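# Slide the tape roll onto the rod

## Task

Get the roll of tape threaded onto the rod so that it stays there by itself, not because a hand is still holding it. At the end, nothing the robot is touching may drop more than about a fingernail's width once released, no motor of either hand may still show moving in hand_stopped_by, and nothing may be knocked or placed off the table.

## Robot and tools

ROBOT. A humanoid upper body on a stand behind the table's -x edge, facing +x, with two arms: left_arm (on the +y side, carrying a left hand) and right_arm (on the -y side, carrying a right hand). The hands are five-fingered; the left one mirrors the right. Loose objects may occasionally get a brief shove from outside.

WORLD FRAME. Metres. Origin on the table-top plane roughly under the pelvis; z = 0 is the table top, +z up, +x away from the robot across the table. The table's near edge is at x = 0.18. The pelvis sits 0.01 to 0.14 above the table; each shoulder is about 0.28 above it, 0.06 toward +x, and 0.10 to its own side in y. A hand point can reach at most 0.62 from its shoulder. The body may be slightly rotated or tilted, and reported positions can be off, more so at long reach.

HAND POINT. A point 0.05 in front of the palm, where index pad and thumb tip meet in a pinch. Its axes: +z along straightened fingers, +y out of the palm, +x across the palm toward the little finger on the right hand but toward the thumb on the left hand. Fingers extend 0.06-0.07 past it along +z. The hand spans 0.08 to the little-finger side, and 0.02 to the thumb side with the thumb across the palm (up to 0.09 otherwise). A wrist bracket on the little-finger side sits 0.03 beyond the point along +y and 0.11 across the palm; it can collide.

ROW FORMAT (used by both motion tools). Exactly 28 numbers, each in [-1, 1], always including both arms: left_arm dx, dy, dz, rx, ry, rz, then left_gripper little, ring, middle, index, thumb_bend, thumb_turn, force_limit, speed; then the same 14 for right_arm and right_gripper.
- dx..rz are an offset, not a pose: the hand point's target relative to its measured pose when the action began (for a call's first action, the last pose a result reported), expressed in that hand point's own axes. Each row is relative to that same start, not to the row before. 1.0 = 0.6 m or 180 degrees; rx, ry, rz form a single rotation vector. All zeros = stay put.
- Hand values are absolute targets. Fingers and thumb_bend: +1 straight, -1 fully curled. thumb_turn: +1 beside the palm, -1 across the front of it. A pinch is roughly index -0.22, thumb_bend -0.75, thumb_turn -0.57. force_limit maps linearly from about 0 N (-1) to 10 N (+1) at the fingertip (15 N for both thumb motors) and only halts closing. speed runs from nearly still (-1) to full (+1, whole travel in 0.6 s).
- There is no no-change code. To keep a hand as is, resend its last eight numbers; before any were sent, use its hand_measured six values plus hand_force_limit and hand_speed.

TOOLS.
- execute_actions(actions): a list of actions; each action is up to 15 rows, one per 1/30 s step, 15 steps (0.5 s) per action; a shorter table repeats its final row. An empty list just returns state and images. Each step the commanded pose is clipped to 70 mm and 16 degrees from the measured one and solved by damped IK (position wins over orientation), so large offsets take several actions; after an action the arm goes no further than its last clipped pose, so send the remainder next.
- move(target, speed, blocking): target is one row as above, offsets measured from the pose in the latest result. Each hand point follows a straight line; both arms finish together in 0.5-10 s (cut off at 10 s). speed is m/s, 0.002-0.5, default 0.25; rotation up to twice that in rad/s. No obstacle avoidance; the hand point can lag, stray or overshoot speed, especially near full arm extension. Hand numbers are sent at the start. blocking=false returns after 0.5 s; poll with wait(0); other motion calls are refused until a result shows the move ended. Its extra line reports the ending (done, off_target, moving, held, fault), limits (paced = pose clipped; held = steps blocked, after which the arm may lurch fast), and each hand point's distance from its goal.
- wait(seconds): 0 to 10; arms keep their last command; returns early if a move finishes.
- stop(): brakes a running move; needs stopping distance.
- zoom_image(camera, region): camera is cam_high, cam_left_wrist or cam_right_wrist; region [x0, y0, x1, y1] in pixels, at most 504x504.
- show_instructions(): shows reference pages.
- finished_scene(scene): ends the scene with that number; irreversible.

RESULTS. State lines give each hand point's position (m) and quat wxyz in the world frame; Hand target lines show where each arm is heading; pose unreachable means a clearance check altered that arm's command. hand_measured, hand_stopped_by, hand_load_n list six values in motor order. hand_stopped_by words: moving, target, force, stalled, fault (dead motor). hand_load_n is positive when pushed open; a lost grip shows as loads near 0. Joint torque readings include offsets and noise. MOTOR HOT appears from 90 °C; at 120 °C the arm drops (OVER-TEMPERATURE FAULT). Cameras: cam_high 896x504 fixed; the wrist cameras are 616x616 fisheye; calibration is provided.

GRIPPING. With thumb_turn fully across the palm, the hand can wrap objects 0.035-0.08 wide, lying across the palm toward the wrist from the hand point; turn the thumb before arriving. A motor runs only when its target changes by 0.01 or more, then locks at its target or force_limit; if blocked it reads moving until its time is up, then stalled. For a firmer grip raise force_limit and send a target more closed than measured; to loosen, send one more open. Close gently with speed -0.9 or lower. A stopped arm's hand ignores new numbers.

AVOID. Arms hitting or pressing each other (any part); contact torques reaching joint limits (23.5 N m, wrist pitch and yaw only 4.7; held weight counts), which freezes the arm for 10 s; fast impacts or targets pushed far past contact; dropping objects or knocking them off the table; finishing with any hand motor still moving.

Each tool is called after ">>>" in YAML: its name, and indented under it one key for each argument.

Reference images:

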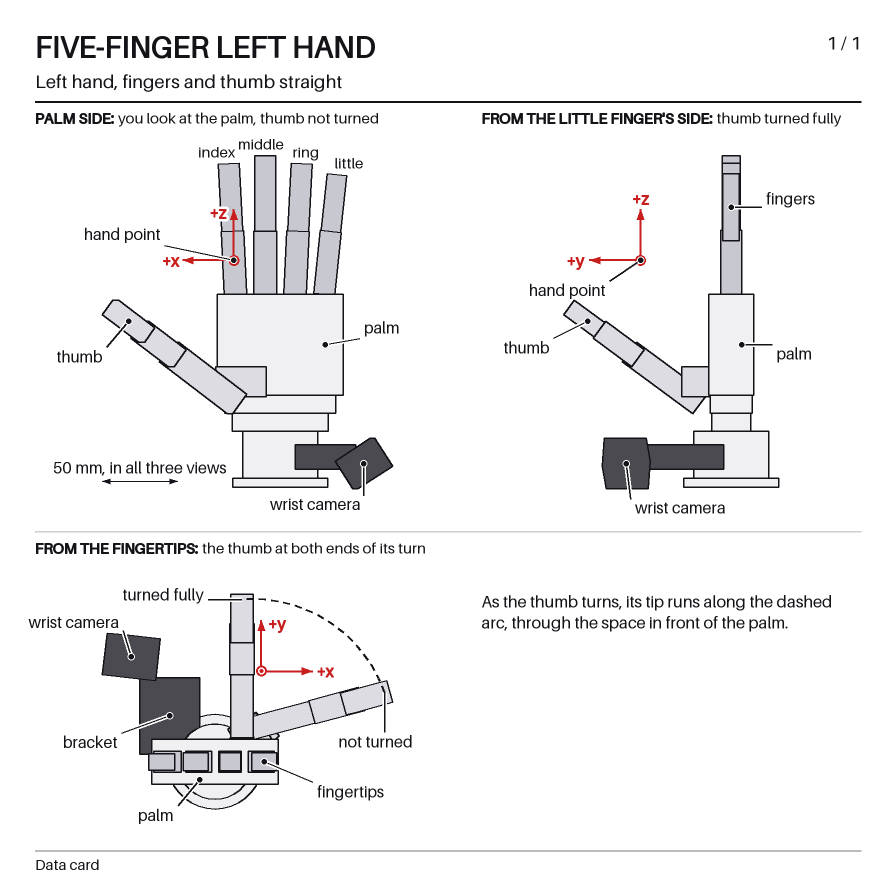

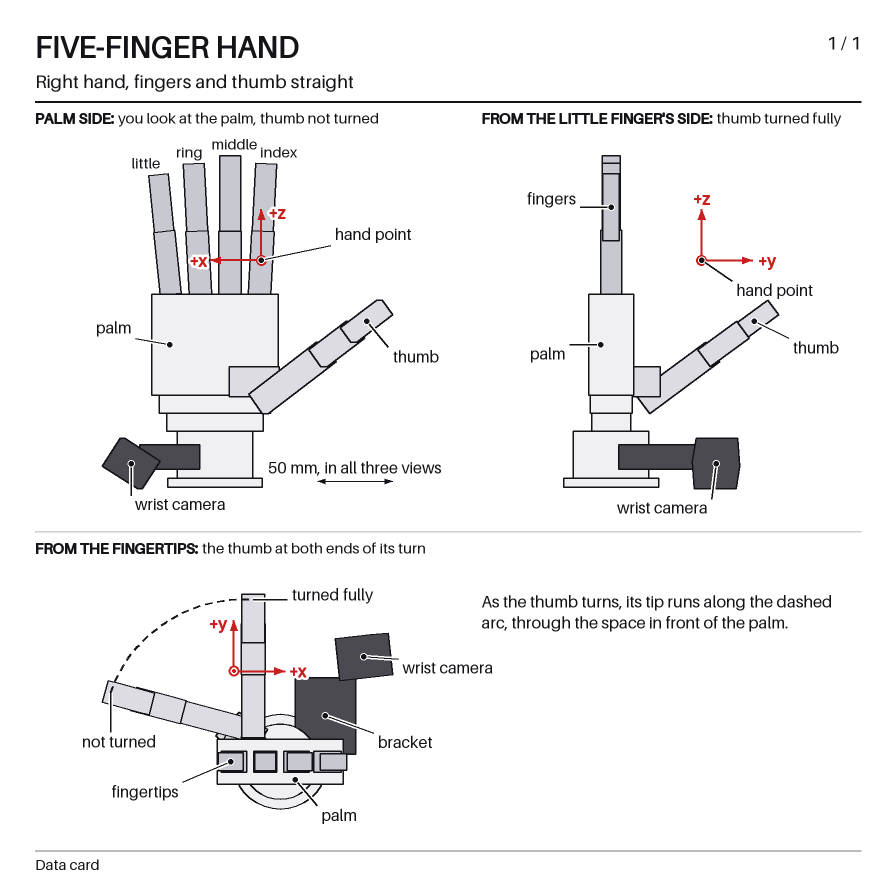

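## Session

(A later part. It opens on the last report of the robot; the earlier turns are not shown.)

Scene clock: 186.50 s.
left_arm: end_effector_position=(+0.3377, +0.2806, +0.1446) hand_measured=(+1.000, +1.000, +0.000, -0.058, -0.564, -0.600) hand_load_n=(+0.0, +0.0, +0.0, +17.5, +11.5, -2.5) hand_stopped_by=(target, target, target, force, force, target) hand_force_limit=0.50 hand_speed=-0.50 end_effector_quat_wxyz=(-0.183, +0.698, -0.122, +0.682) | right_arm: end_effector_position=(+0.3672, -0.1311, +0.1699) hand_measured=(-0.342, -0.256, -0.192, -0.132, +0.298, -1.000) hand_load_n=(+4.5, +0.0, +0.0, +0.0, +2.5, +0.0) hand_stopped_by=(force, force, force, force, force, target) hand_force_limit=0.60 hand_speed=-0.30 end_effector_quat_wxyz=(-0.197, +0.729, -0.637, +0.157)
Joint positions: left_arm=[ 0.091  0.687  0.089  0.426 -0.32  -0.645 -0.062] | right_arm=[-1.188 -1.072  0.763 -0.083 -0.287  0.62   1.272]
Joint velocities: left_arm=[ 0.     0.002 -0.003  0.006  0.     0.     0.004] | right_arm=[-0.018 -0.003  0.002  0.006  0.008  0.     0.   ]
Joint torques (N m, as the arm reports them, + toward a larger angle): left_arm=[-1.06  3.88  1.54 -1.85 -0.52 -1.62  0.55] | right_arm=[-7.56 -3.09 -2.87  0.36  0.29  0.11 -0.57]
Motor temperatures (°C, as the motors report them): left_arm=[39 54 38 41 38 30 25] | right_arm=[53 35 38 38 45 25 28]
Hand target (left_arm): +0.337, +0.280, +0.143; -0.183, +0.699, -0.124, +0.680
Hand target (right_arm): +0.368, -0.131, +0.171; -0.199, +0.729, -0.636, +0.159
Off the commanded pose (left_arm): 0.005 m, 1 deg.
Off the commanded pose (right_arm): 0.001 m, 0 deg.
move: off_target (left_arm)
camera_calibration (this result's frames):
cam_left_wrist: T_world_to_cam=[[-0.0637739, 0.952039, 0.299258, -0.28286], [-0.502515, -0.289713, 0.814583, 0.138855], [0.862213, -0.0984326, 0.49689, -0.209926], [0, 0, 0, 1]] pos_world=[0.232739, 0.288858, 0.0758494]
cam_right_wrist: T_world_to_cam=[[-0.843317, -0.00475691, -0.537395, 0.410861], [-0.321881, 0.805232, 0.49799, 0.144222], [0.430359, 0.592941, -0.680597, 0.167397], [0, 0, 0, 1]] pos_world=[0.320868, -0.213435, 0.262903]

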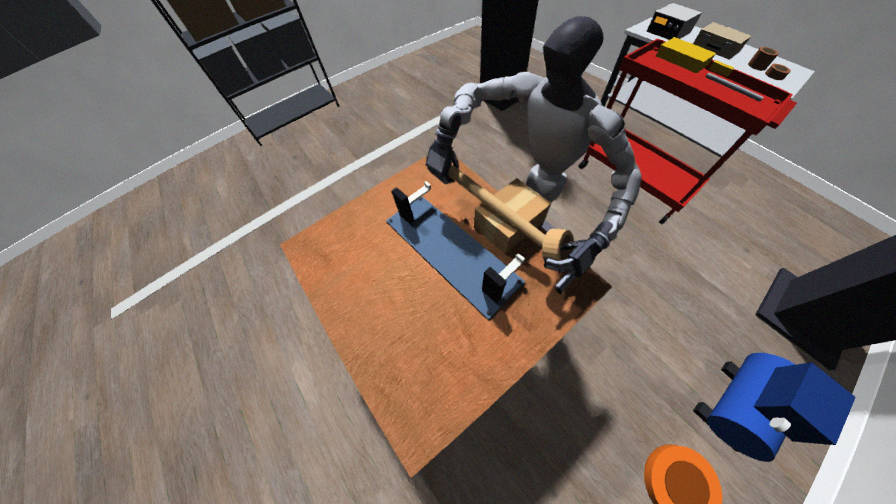

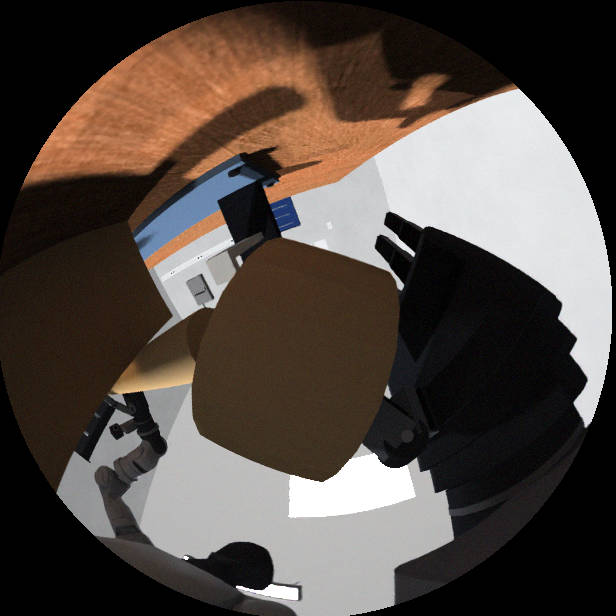

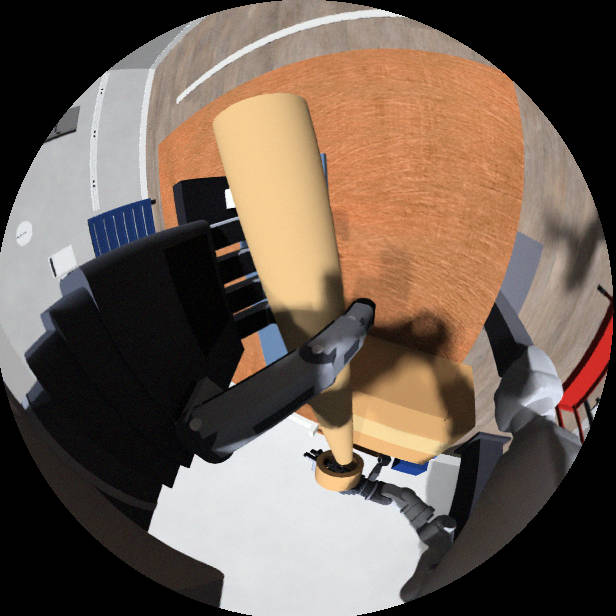

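Entering. Advance 4 cm more, slightly -x.

>>> move:
  target: [0.03,0.06,-0.012,0,0,0,1,1,0.0,-0.5,-0.95,-0.6,0.5,-0.5, 0,0,0,0,0,0,-1,-1,-1,-1,-1,-1,0.6,-0.3]
  speed: 0.03

>>> zoom_image:
  camera: "cam_high"
  region: [460, 180, 680, 340]

Scene clock: 191.80 s.
left_arm: end_effector_position=(+0.3340, +0.2510, +0.1464) hand_measured=(+1.000, +1.000, +0.000, -0.058, -0.564, -0.600) hand_load_n=(+0.0, +0.0, +0.0, +18.0, +10.0, -3.0) hand_stopped_by=(target, target, target, force, force, target) hand_force_limit=0.50 hand_speed=-0.50 end_effector_quat_wxyz=(-0.193, +0.700, -0.110, +0.679) | right_arm: end_effector_position=(+0.3663, -0.1318, +0.1688) hand_measured=(-0.342, -0.256, -0.192, -0.132, +0.298, -1.000) hand_load_n=(+4.5, +0.0, +0.0, +0.0, +2.5, -0.5) hand_stopped_by=(force, force, force, force, force, target) hand_force_limit=0.60 hand_speed=-0.30 end_effector_quat_wxyz=(-0.195, +0.729, -0.637, +0.156)
Joint positions: left_arm=[ 0.193  0.649  0.037  0.16  -0.229 -0.494  0.129] | right_arm=[-1.184 -1.073  0.763 -0.083 -0.287  0.62   1.273]
Joint velocities: left_arm=[-0.006 -0.003 -0.008  0.002  0.     0.     0.027] | right_arm=[-0.017 -0.002  0.008 -0.005 -0.008  0.     0.   ]
Joint torques (N m, as the arm reports them, + toward a larger angle): left_arm=[-1.02  3.13  0.57 -2.42  0.17 -1.99  0.2 ] | right_arm=[-7.31 -3.44 -2.88  0.26 -0.52  0.14 -0.47]
Motor temperatures (°C, as the motors report them): left_arm=[38 53 38 41 38 30 25] | right_arm=[53 35 38 38 45 25 28]
Hand target (left_arm): +0.333, +0.241, +0.145; -0.183, +0.699, -0.121, +0.681
Hand target (right_arm): +0.367, -0.131, +0.170; -0.197, +0.729, -0.637, +0.157
Off the commanded pose (left_arm): 0.011 m, 2 deg.
Off the commanded pose (right_arm): 0.002 m, 0 deg.
move: off_target (left_arm)
camera_calibration (this result's frames):
cam_left_wrist: T_world_to_cam=[[-0.0943783, 0.950052, 0.297479, -0.244485], [-0.492722, -0.304225, 0.815274, 0.127246], [0.865054, -0.0696302, 0.496824, -0.218738], [0, 0, 0, 1]] pos_world=[0.228843, 0.255754, 0.077663]
cam_right_wrist: T_world_to_cam=[[-0.845774, -0.0040394, -0.533527, 0.409848], [-0.318394, 0.806222, 0.498629, 0.143784], [0.428127, 0.591599, -0.683167, 0.168513], [0, 0, 0, 1]] pos_world=[0.320273, -0.213958, 0.262092]

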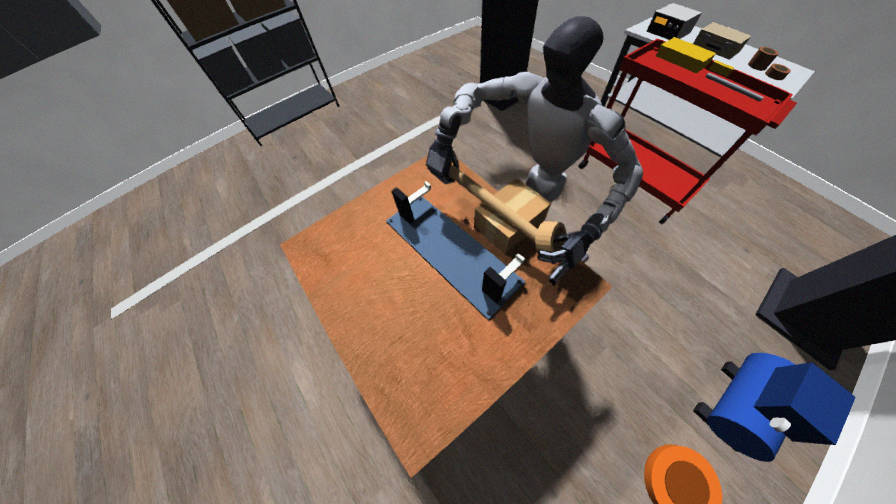

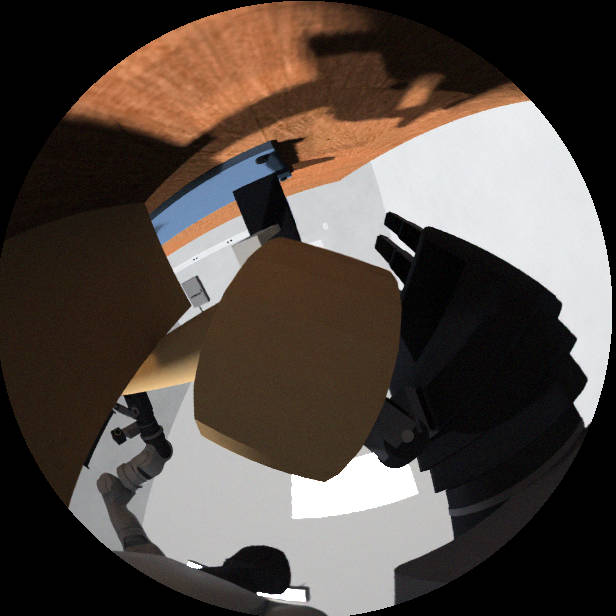

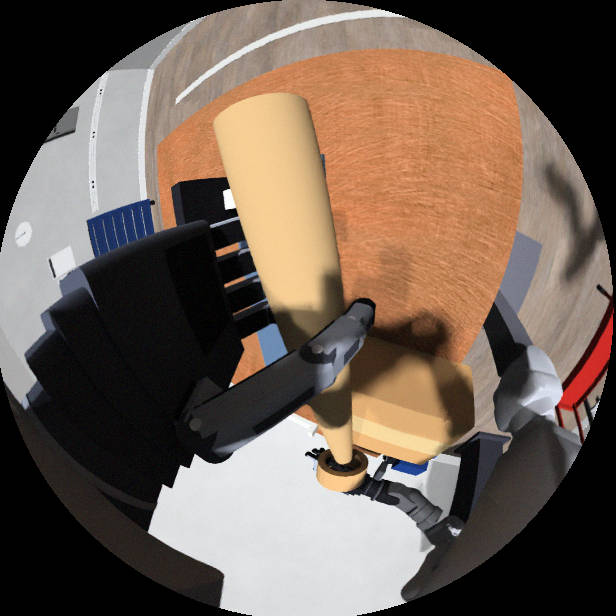

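Region (460, 180, 680, 340) of cam_high's 896x504 image, scaled by 2.291, with more detail than that image has; it fills the top 367 rows of this view, and the rest is white.

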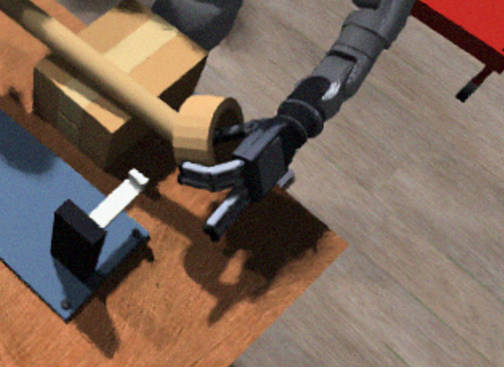

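>>> execute_actions:
  actions:
    - [[0,0.02,0,0,0,0,0.2,0.2,0.2,0.2,0.3,-0.6,0.5,-0.5, 0,0,0,0,0,0,-1,-1,-1,-1,-1,-1,0.6,-0.3]]
    - [[0,0,0,0,0,0,0.2,0.2,0.2,0.2,0.3,-0.6,0.5,-0.5, 0,0,0,0,0,0,-1,-1,-1,-1,-1,-1,0.6,-0.3]]
    - [[0,0,0,0,0,0,0.2,0.2,0.2,0.2,0.3,-0.6,0.5,-0.5, 0,0,0,0,0,0,-1,-1,-1,-1,-1,-1,0.6,-0.3]]

>>> zoom_image:
  camera: "cam_high"
  region: [460, 180, 680, 340]

Scene clock: 198.70 s.
left_arm: end_effector_position=(+0.3373, +0.2633, +0.1503) hand_measured=(+0.200, +0.200, +0.200, +0.200, +0.164, -0.600) hand_load_n=(+0.0, +0.0, +0.0, +0.0, -2.0, -2.0) hand_stopped_by=(target, target, target, target, moving, target) hand_force_limit=0.50 hand_speed=-0.50 end_effector_quat_wxyz=(-0.221, +0.694, -0.083, +0.680) | right_arm: end_effector_position=(+0.3644, -0.1337, +0.1657) hand_measured=(-0.342, -0.256, -0.192, -0.132, +0.296, -1.000) hand_load_n=(+1.5, +0.0, +0.0, +0.0, +0.5, -0.5) hand_stopped_by=(force, force, force, force, force, target) hand_force_limit=0.60 hand_speed=-0.30 end_effector_quat_wxyz=(-0.190, +0.729, -0.640, +0.154)
Joint positions: left_arm=[ 0.189  0.639  0.033  0.156 -0.217 -0.481  0.215] | right_arm=[-1.176 -1.075  0.765 -0.082 -0.287  0.62   1.273]
Joint velocities: left_arm=[ 0.017  0.015  0.     0.    -0.009  0.005  0.011] | right_arm=[-0.005  0.    -0.003 -0.006  0.003  0.     0.   ]
Joint torques (N m, as the arm reports them, + toward a larger angle): left_arm=[-0.94  3.1   0.91 -1.95 -0.21 -1.78  0.19] | right_arm=[-7.22 -3.18 -2.83  0.58  0.18  0.19 -0.43]
Motor temperatures (°C, as the motors report them): left_arm=[38 51 38 42 38 31 25] | right_arm=[53 35 38 38 45 25 28]
Hand target (left_arm): +0.337, +0.258, +0.148; -0.214, +0.696, -0.089, +0.680
Hand target (right_arm): +0.365, -0.133, +0.167; -0.192, +0.728, -0.639, +0.155
Off the commanded pose (left_arm): 0.006 m, 1 deg.
Off the commanded pose (right_arm): 0.001 m, 0 deg.
camera_calibration (this result's frames):
cam_left_wrist: T_world_to_cam=[[-0.172734, 0.938685, 0.298383, -0.227649], [-0.490677, -0.344678, 0.800271, 0.141636], [0.854048, -0.00817567, 0.520129, -0.238647], [0, 0, 0, 1]] pos_world=[0.233991, 0.260559, 0.0787069]
cam_right_wrist: T_world_to_cam=[[-0.851135, -0.00200918, -0.524943, 0.407395], [-0.309751, 0.809274, 0.499129, 0.143493], [0.42382, 0.587428, -0.689424, 0.170373], [0, 0, 0, 1]] pos_world=[0.318988, -0.215389, 0.259697]

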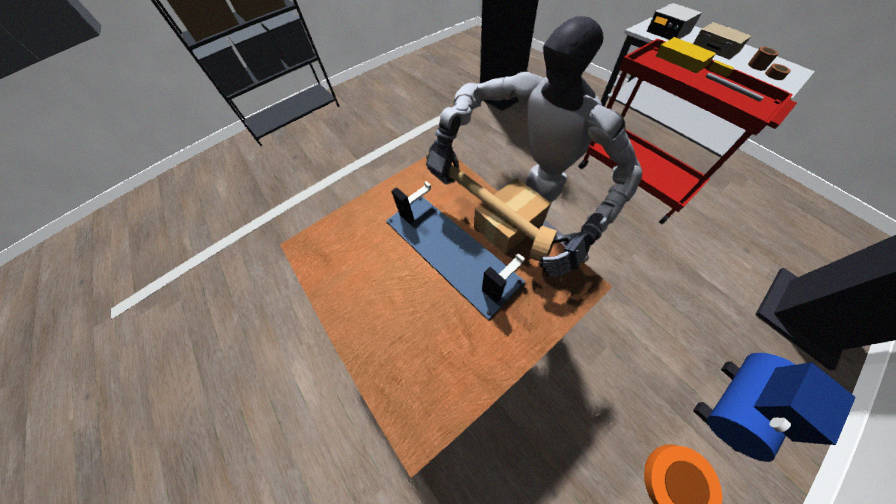

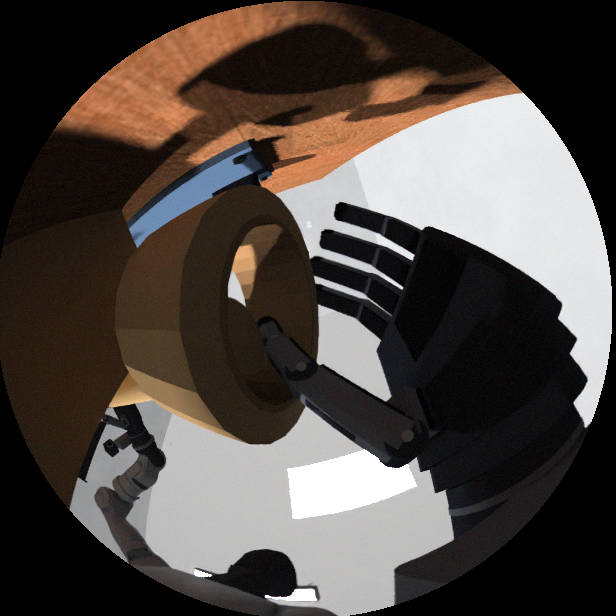

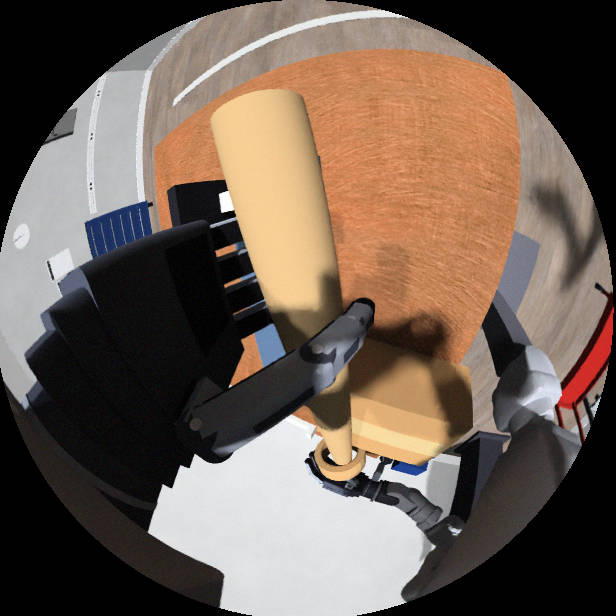

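Region (460, 180, 680, 340) of cam_high's 896x504 image, scaled by 2.291, with more detail than that image has; it fills the top 367 rows of this view, and the rest is white.

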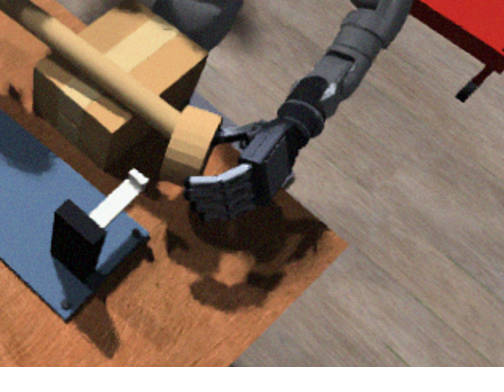

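>>> move:
  target: [-0.03,-0.065,0,0,0,0,0.2,0.2,0.2,0.2,1,1,0.5,0, 0,0,0,0,0,0,-1,-1,-1,-1,-1,-1,0.6,-0.3]
  speed: 0.05

>>> move:
  target: [-0.02,0,-0.05,0,0,0,0.2,0.2,0.2,0.2,1,1,0.5,0, 0,0,0,0,0,0,-1,-1,-1,-1,-1,-1,0.6,-0.3]
  speed: 0.05

>>> zoom_image:
  camera: "cam_high"
  region: [460, 180, 680, 340]

Scene clock: 208.40 s.
left_arm: end_effector_position=(+0.3298, +0.3044, +0.1504) hand_measured=(+0.200, +0.200, +0.200, +0.200, +0.998, +1.000) hand_load_n=(+0.0, +0.0, +0.0, +0.0, -1.0, -1.5) hand_stopped_by=(target, target, target, target, target, target) hand_force_limit=0.50 hand_speed=0.00 end_effector_quat_wxyz=(-0.222, +0.693, -0.086, +0.680) | right_arm: end_effector_position=(+0.3632, -0.1309, +0.1656) hand_measured=(-0.342, -0.256, -0.192, -0.132, +0.296, -1.000) hand_load_n=(+1.5, +0.0, +0.0, +0.0, +0.5, +0.0) hand_stopped_by=(force, force, force, force, force, target) hand_force_limit=0.60 hand_speed=-0.30 end_effector_quat_wxyz=(-0.192, +0.730, -0.639, +0.149)
Joint positions: left_arm=[ 0.144  0.689  0.113  0.403 -0.327 -0.649  0.031] | right_arm=[-1.176 -1.071  0.764 -0.083 -0.28   0.62   1.274]
Joint velocities: left_arm=[-0.009 -0.002  0.    -0.009 -0.009  0.     0.   ] | right_arm=[ 0.034  0.003  0.043  0.    -0.015  0.     0.   ]
Joint torques (N m, as the arm reports them, + toward a larger angle): left_arm=[-1.07  3.86  1.9  -1.63 -0.9  -1.86  0.48] | right_arm=[-7.29 -3.41 -2.84  0.05 -0.5   0.18 -0.52]
Motor temperatures (°C, as the motors report them): left_arm=[38 50 38 42 38 32 25] | right_arm=[53 35 38 38 45 25 28]
Hand target (left_arm): +0.330, +0.305, +0.152; -0.222, +0.692, -0.084, +0.682
Hand target (right_arm): +0.364, -0.134, +0.166; -0.190, +0.729, -0.640, +0.154
Off the commanded pose (left_arm): 0.001 m, 0 deg.
Off the commanded pose (right_arm): 0.003 m, 1 deg.
move: done
camera_calibration (this result's frames):
cam_left_wrist: T_world_to_cam=[[-0.169414, 0.937585, 0.303701, -0.269175], [-0.490824, -0.347487, 0.798964, 0.153165], [0.854629, -0.0137079, 0.519059, -0.230291], [0, 0, 0, 1]] pos_world=[0.226389, 0.302441, 0.0789101]
cam_right_wrist: T_world_to_cam=[[-0.853844, -0.00250432, -0.520524, 0.40657], [-0.31157, 0.803524, 0.50722, 0.139431], [0.416983, 0.595266, -0.686865, 0.17224], [0, 0, 0, 1]] pos_world=[0.318769, -0.213547, 0.259212]

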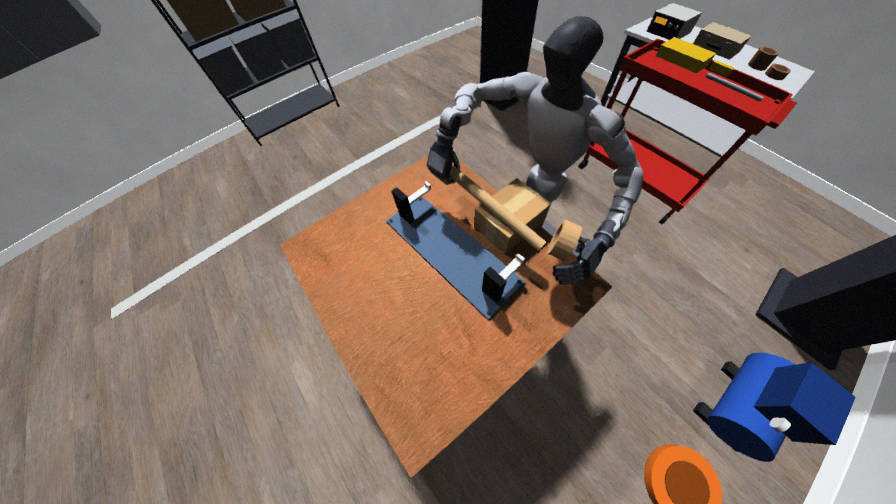

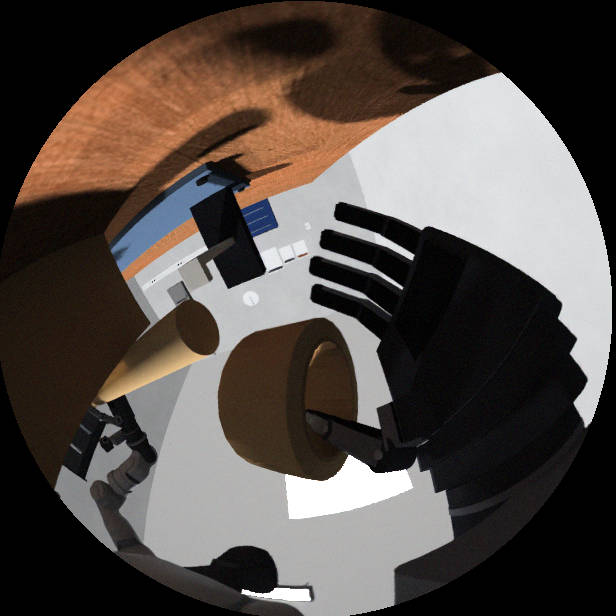

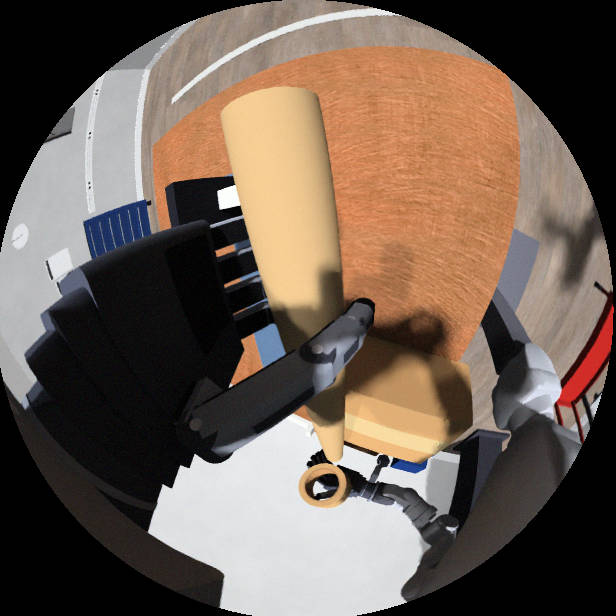

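Scene clock: 209.33 s.
left_arm: end_effector_position=(+0.2994, +0.3059, +0.1401) hand_measured=(+0.200, +0.200, +0.200, +0.200, +0.998, +1.000) hand_load_n=(+0.0, +0.0, +0.0, +0.0, -1.0, -2.0) hand_stopped_by=(target, target, target, target, target, target) hand_force_limit=0.50 hand_speed=0.00 end_effector_quat_wxyz=(-0.225, +0.693, -0.087, +0.680) | right_arm: end_effector_position=(+0.3622, -0.1311, +0.1639) hand_measured=(-0.342, -0.256, -0.192, -0.132, +0.296, -1.000) hand_load_n=(+1.5, +0.0, +0.0, +0.0, +0.5, +0.0) hand_stopped_by=(force, force, force, force, force, target) hand_force_limit=0.60 hand_speed=-0.30 end_effector_quat_wxyz=(-0.190, +0.730, -0.639, +0.147)
Joint positions: left_arm=[ 0.229  0.662  0.115  0.46  -0.327 -0.79   0.024] | right_arm=[-1.173 -1.07   0.766 -0.083 -0.28   0.62   1.274]
Joint velocities: left_arm=[ 0.003  0.    -0.009 -0.006 -0.017 -0.004  0.   ] | right_arm=[ 0.     0.002  0.    -0.012  0.     0.     0.   ]
Joint torques (N m, as the arm reports them, + toward a larger angle): left_arm=[-0.54  3.72  1.66 -1.44 -0.87 -1.9   0.43] | right_arm=[-7.42 -3.55 -3.09  0.14  0.15  0.12 -0.41]
Motor temperatures (°C, as the motors report them): left_arm=[38 50 38 42 38 32 25] | right_arm=[53 35 38 38 45 25 28]
Hand target (left_arm): +0.299, +0.306, +0.140; -0.224, +0.693, -0.086, +0.680
Hand target (right_arm): +0.363, -0.131, +0.166; -0.192, +0.730, -0.639, +0.149
Off the commanded pose (left_arm): 0.002 m, 0 deg.
Off the commanded pose (right_arm): 0.002 m, 0 deg.
move: done
camera_calibration (this result's frames):
cam_left_wrist: T_world_to_cam=[[-0.172903, 0.935466, 0.308233, -0.271484], [-0.489673, -0.353173, 0.797176, 0.148614], [0.854591, -0.013099, 0.519137, -0.199184], [0, 0, 0, 1]] pos_world=[0.196052, 0.303842, 0.0686131]
cam_right_wrist: T_world_to_cam=[[-0.856598, -0.00301147, -0.515975, 0.404954], [-0.308811, 0.804109, 0.507981, 0.139122], [0.41337, 0.594474, -0.689728, 0.173339], [0, 0, 0, 1]] pos_world=[0.318192, -0.213696, 0.257832]

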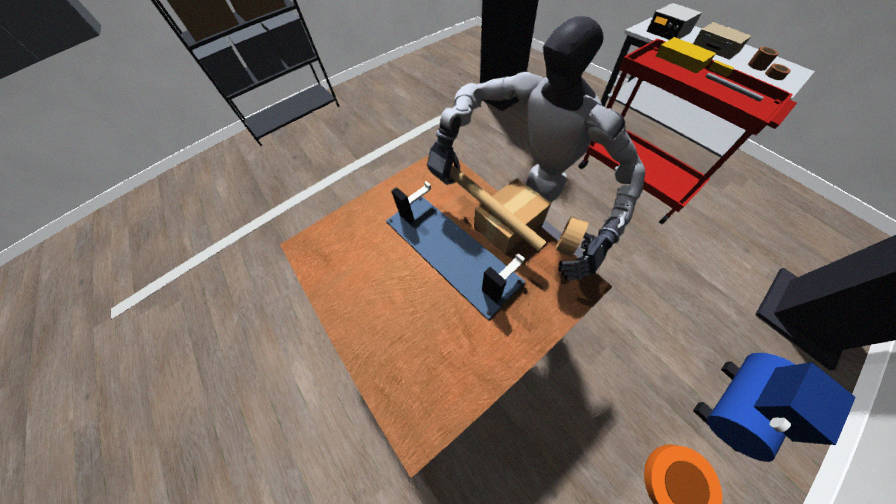

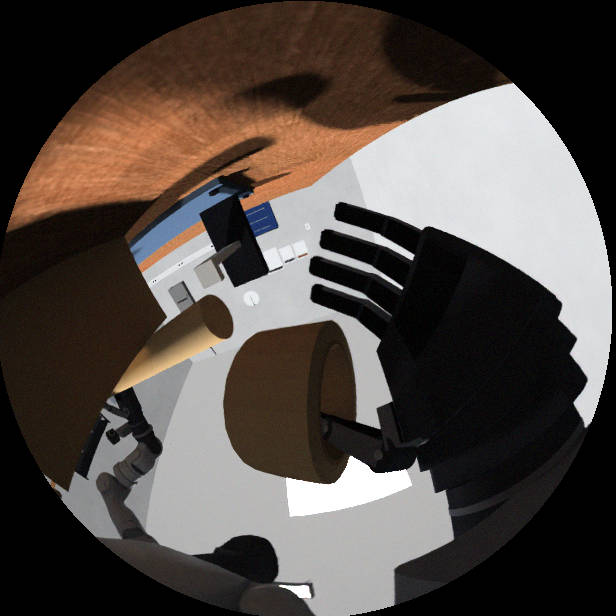

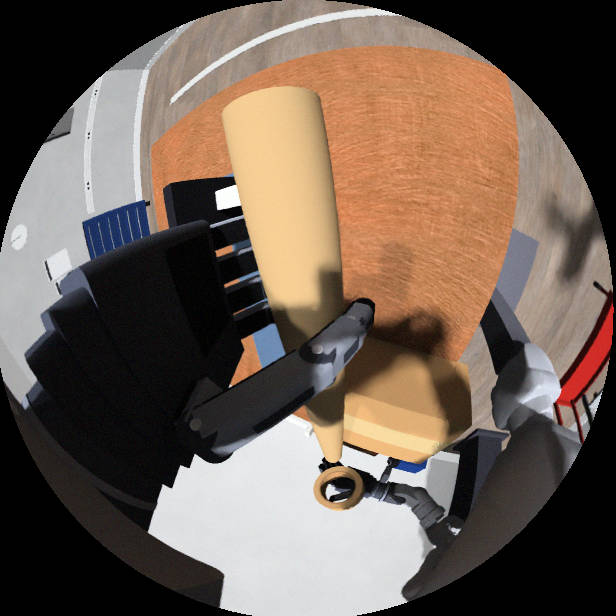

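Region (460, 180, 680, 340) of cam_high's 896x504 image, scaled by 2.291, with more detail than that image has; it fills the top 367 rows of this view, and the rest is white.

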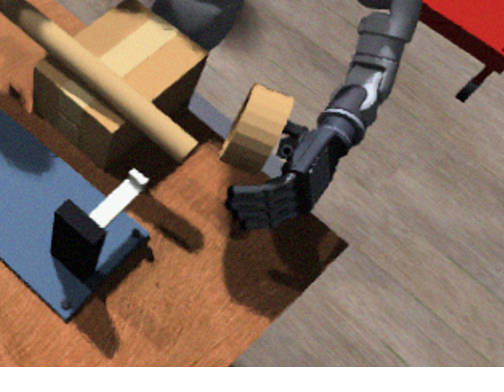

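>>> move:
  target: [-0.04,0,0.055,0,0,0,0.2,0.2,0.2,0.2,1,1,0.5,0, 0,0,0,0,0,0,-1,-1,-1,-1,-1,-1,0.6,-0.3]
  speed: 0.04

>>> zoom_image:
  camera: "cam_right_wrist"
  region: [230, 400, 450, 540]

Scene clock: 216.53 s.
left_arm: end_effector_position=(+0.3304, +0.3193, +0.1167) hand_measured=(+0.200, +0.200, +0.200, +0.200, +0.998, +1.000) hand_load_n=(+0.0, +0.0, +0.0, +0.0, -1.0, -2.0) hand_stopped_by=(target, target, target, target, target, target) hand_force_limit=0.50 hand_speed=0.00 end_effector_quat_wxyz=(-0.223, +0.694, -0.088, +0.679) | right_arm: end_effector_position=(+0.3614, -0.1314, +0.1626) hand_measured=(-0.342, -0.256, -0.192, -0.132, +0.296, -1.000) hand_load_n=(+1.5, +0.0, +0.0, +0.0, +0.5, +0.0) hand_stopped_by=(force, force, force, force, force, target) hand_force_limit=0.60 hand_speed=-0.30 end_effector_quat_wxyz=(-0.188, +0.731, -0.640, +0.146)
Joint positions: left_arm=[-0.101  0.625  0.1    0.976 -0.327 -0.98  -0.134] | right_arm=[-1.169 -1.07   0.767 -0.083 -0.28   0.62   1.274]
Joint velocities: left_arm=[-0.009  0.005 -0.002  0.04  -0.003 -0.027 -0.019] | right_arm=[-0.008 -0.003  0.     0.008  0.002  0.     0.   ]
Joint torques (N m, as the arm reports them, + toward a larger angle): left_arm=[-1.55  4.26  1.07 -1.32 -1.06 -1.88  0.42] | right_arm=[-6.65 -3.39 -2.71  0.22 -0.05  0.21 -0.41]
Motor temperatures (°C, as the motors report them): left_arm=[37 50 38 42 38 33 25] | right_arm=[53 35 38 38 45 25 28]
Hand target (left_arm): +0.331, +0.318, +0.117; -0.222, +0.694, -0.088, +0.680
Hand target (right_arm): +0.362, -0.131, +0.164; -0.190, +0.730, -0.639, +0.147
Off the commanded pose (left_arm): 0.004 m, 0 deg.
Off the commanded pose (right_arm): 0.002 m, 0 deg.
move: off_target (left_arm)
camera_calibration (this result's frames):
cam_left_wrist: T_world_to_cam=[[-0.169109, 0.936119, 0.308356, -0.272962], [-0.488007, -0.351348, 0.799002, 0.185825], [0.856301, -0.0153619, 0.516249, -0.212832], [0, 0, 0, 1]] pos_world=[0.226772, 0.317545, 0.045569]
cam_right_wrist: T_world_to_cam=[[-0.858675, -0.00293852, -0.512511, 0.403782], [-0.306354, 0.80462, 0.50866, 0.138843], [0.410882, 0.593783, -0.691807, 0.174114], [0, 0, 0, 1]] pos_world=[0.317713, -0.213916, 0.256772]

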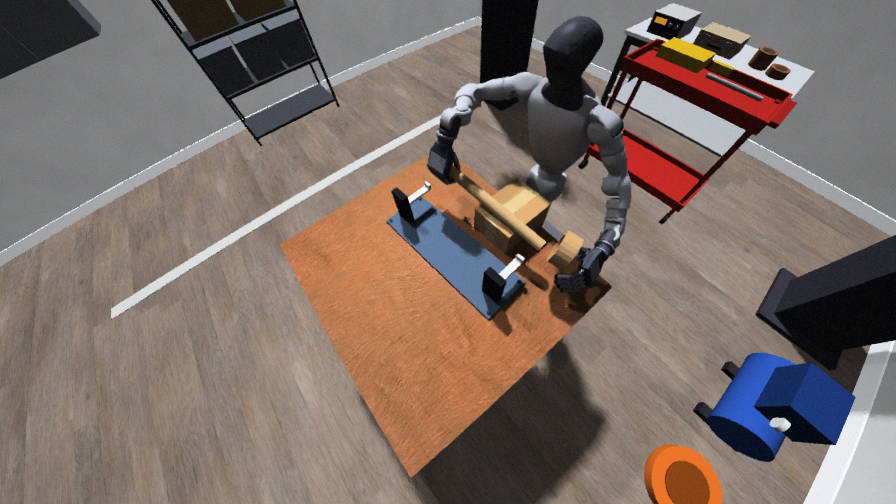

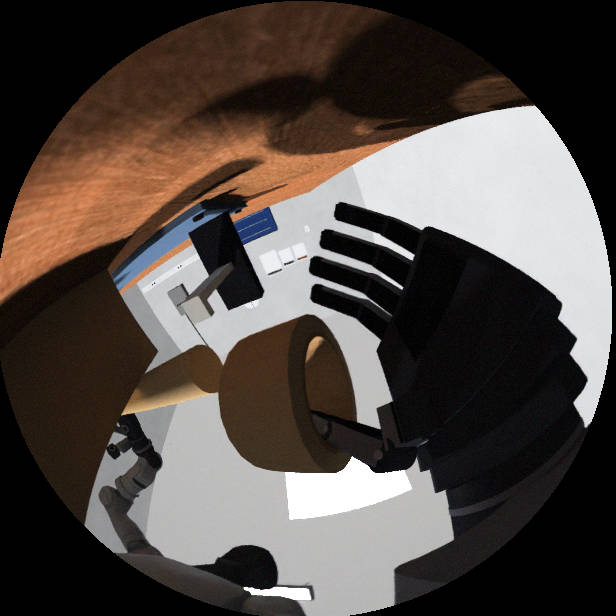

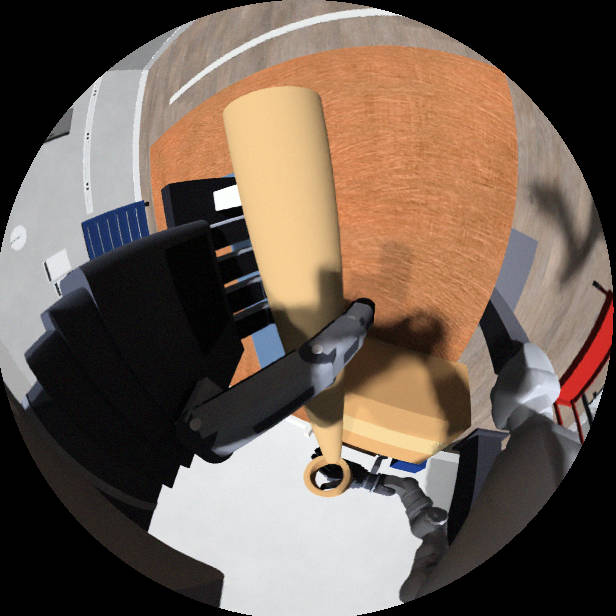

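Region (230, 400, 450, 540) of cam_right_wrist's 616x616 image, scaled by 2.291, with more detail than that image has; it fills the top 321 rows of this view, and the rest is white.

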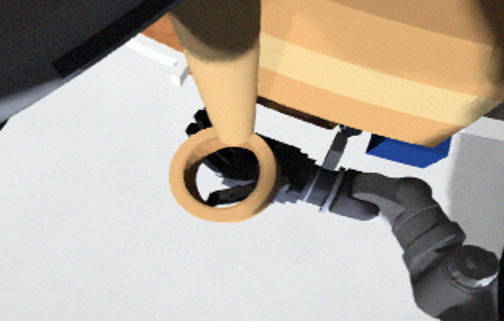

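>>> move:
  target: [0.06,0.12,-0.01,0,0,0,0.2,0.2,0.2,0.2,1,1,0.5,0, 0,0,0,0,0,0,-1,-1,-1,-1,-1,-1,0.6,-0.3]
  speed: 0.03

>>> zoom_image:
  camera: "cam_high"
  region: [460, 180, 680, 340]

Scene clock: 223.23 s.
left_arm: end_effector_position=(+0.3360, +0.2511, +0.1139) hand_measured=(+0.200, +0.200, +0.200, +0.200, +1.000, +1.000) hand_load_n=(+0.0, +0.0, +0.0, +0.0, +0.0, -3.0) hand_stopped_by=(target, target, target, target, target, target) hand_force_limit=0.50 hand_speed=0.00 end_effector_quat_wxyz=(-0.232, +0.702, -0.076, +0.669) | right_arm: end_effector_position=(+0.3608, -0.1333, +0.1614) hand_measured=(-0.342, -0.256, -0.192, -0.132, +0.296, -1.000) hand_load_n=(+1.5, +0.0, +0.0, +0.0, +0.5, +0.0) hand_stopped_by=(force, force, force, force, force, target) hand_force_limit=0.60 hand_speed=-0.30 end_effector_quat_wxyz=(-0.186, +0.730, -0.642, +0.146)
Joint positions: left_arm=[ 0.123  0.542 -0.037  0.329 -0.102 -0.568  0.297] | right_arm=[-1.165 -1.073  0.768 -0.081 -0.28   0.62   1.274]
Joint velocities: left_arm=[ 0.     0.002 -0.011  0.005  0.003  0.     0.014] | right_arm=[ 0.     0.     0.003 -0.008  0.006  0.     0.   ]
Joint torques (N m, as the arm reports them, + toward a larger angle): left_arm=[-1.37  2.85  0.44 -2.49  0.24 -2.18  0.3 ] | right_arm=[-7.33 -3.08 -3.09  0.01 -0.48  0.17 -0.35]
Motor temperatures (°C, as the motors report them): left_arm=[37 50 38 42 38 32 25] | right_arm=[53 35 38 38 45 25 28]
Hand target (left_arm): +0.338, +0.241, +0.117; -0.223, +0.697, -0.085, +0.677
Hand target (right_arm): +0.361, -0.131, +0.163; -0.188, +0.731, -0.640, +0.146
Off the commanded pose (left_arm): 0.013 m, 2 deg.
Off the commanded pose (right_arm): 0.002 m, 0 deg.
move: off_target (left_arm)
camera_calibration (this result's frames):
cam_left_wrist: T_world_to_cam=[[-0.19471, 0.931639, 0.306817, -0.197371], [-0.461739, -0.363037, 0.809322, 0.159819], [0.865382, 0.015913, 0.500861, -0.226376], [0, 0, 0, 1]] pos_world=[0.231266, 0.2455, 0.044595]
cam_right_wrist: T_world_to_cam=[[-0.860803, -0.000319686, -0.508938, 0.403139], [-0.300373, 0.80758, 0.507534, 0.139235], [0.410846, 0.589758, -0.695263, 0.174612], [0, 0, 0, 1]] pos_world=[0.317108, -0.215294, 0.255908]

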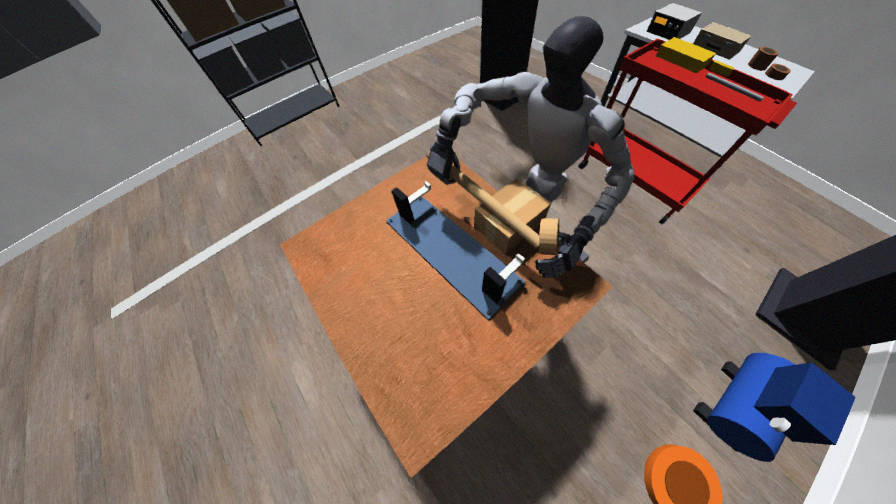

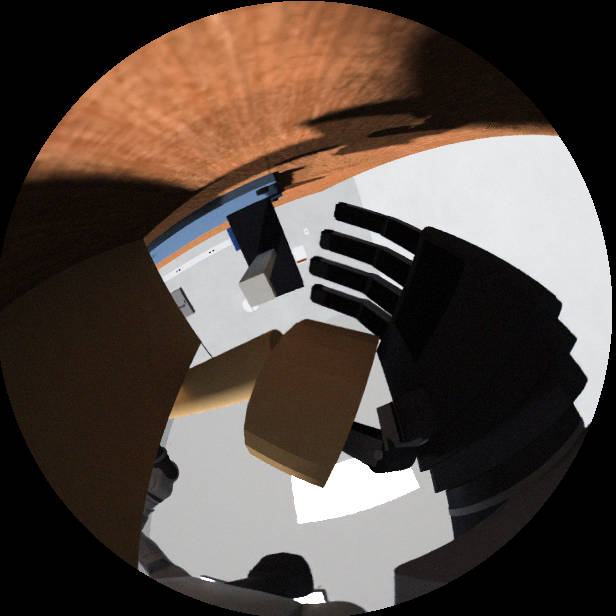

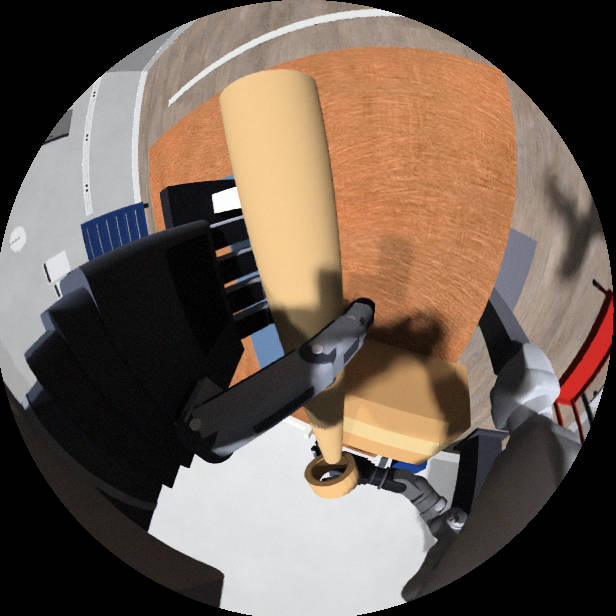

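Region (460, 180, 680, 340) of cam_high's 896x504 image, scaled by 2.291, with more detail than that image has; it fills the top 367 rows of this view, and the rest is white.

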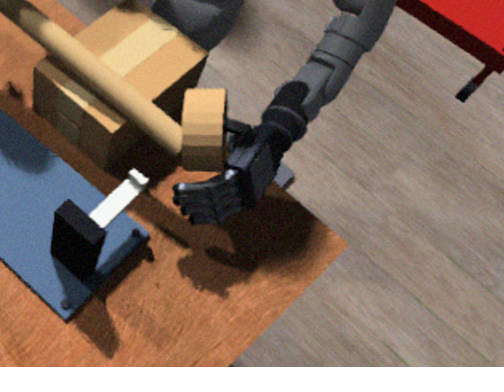

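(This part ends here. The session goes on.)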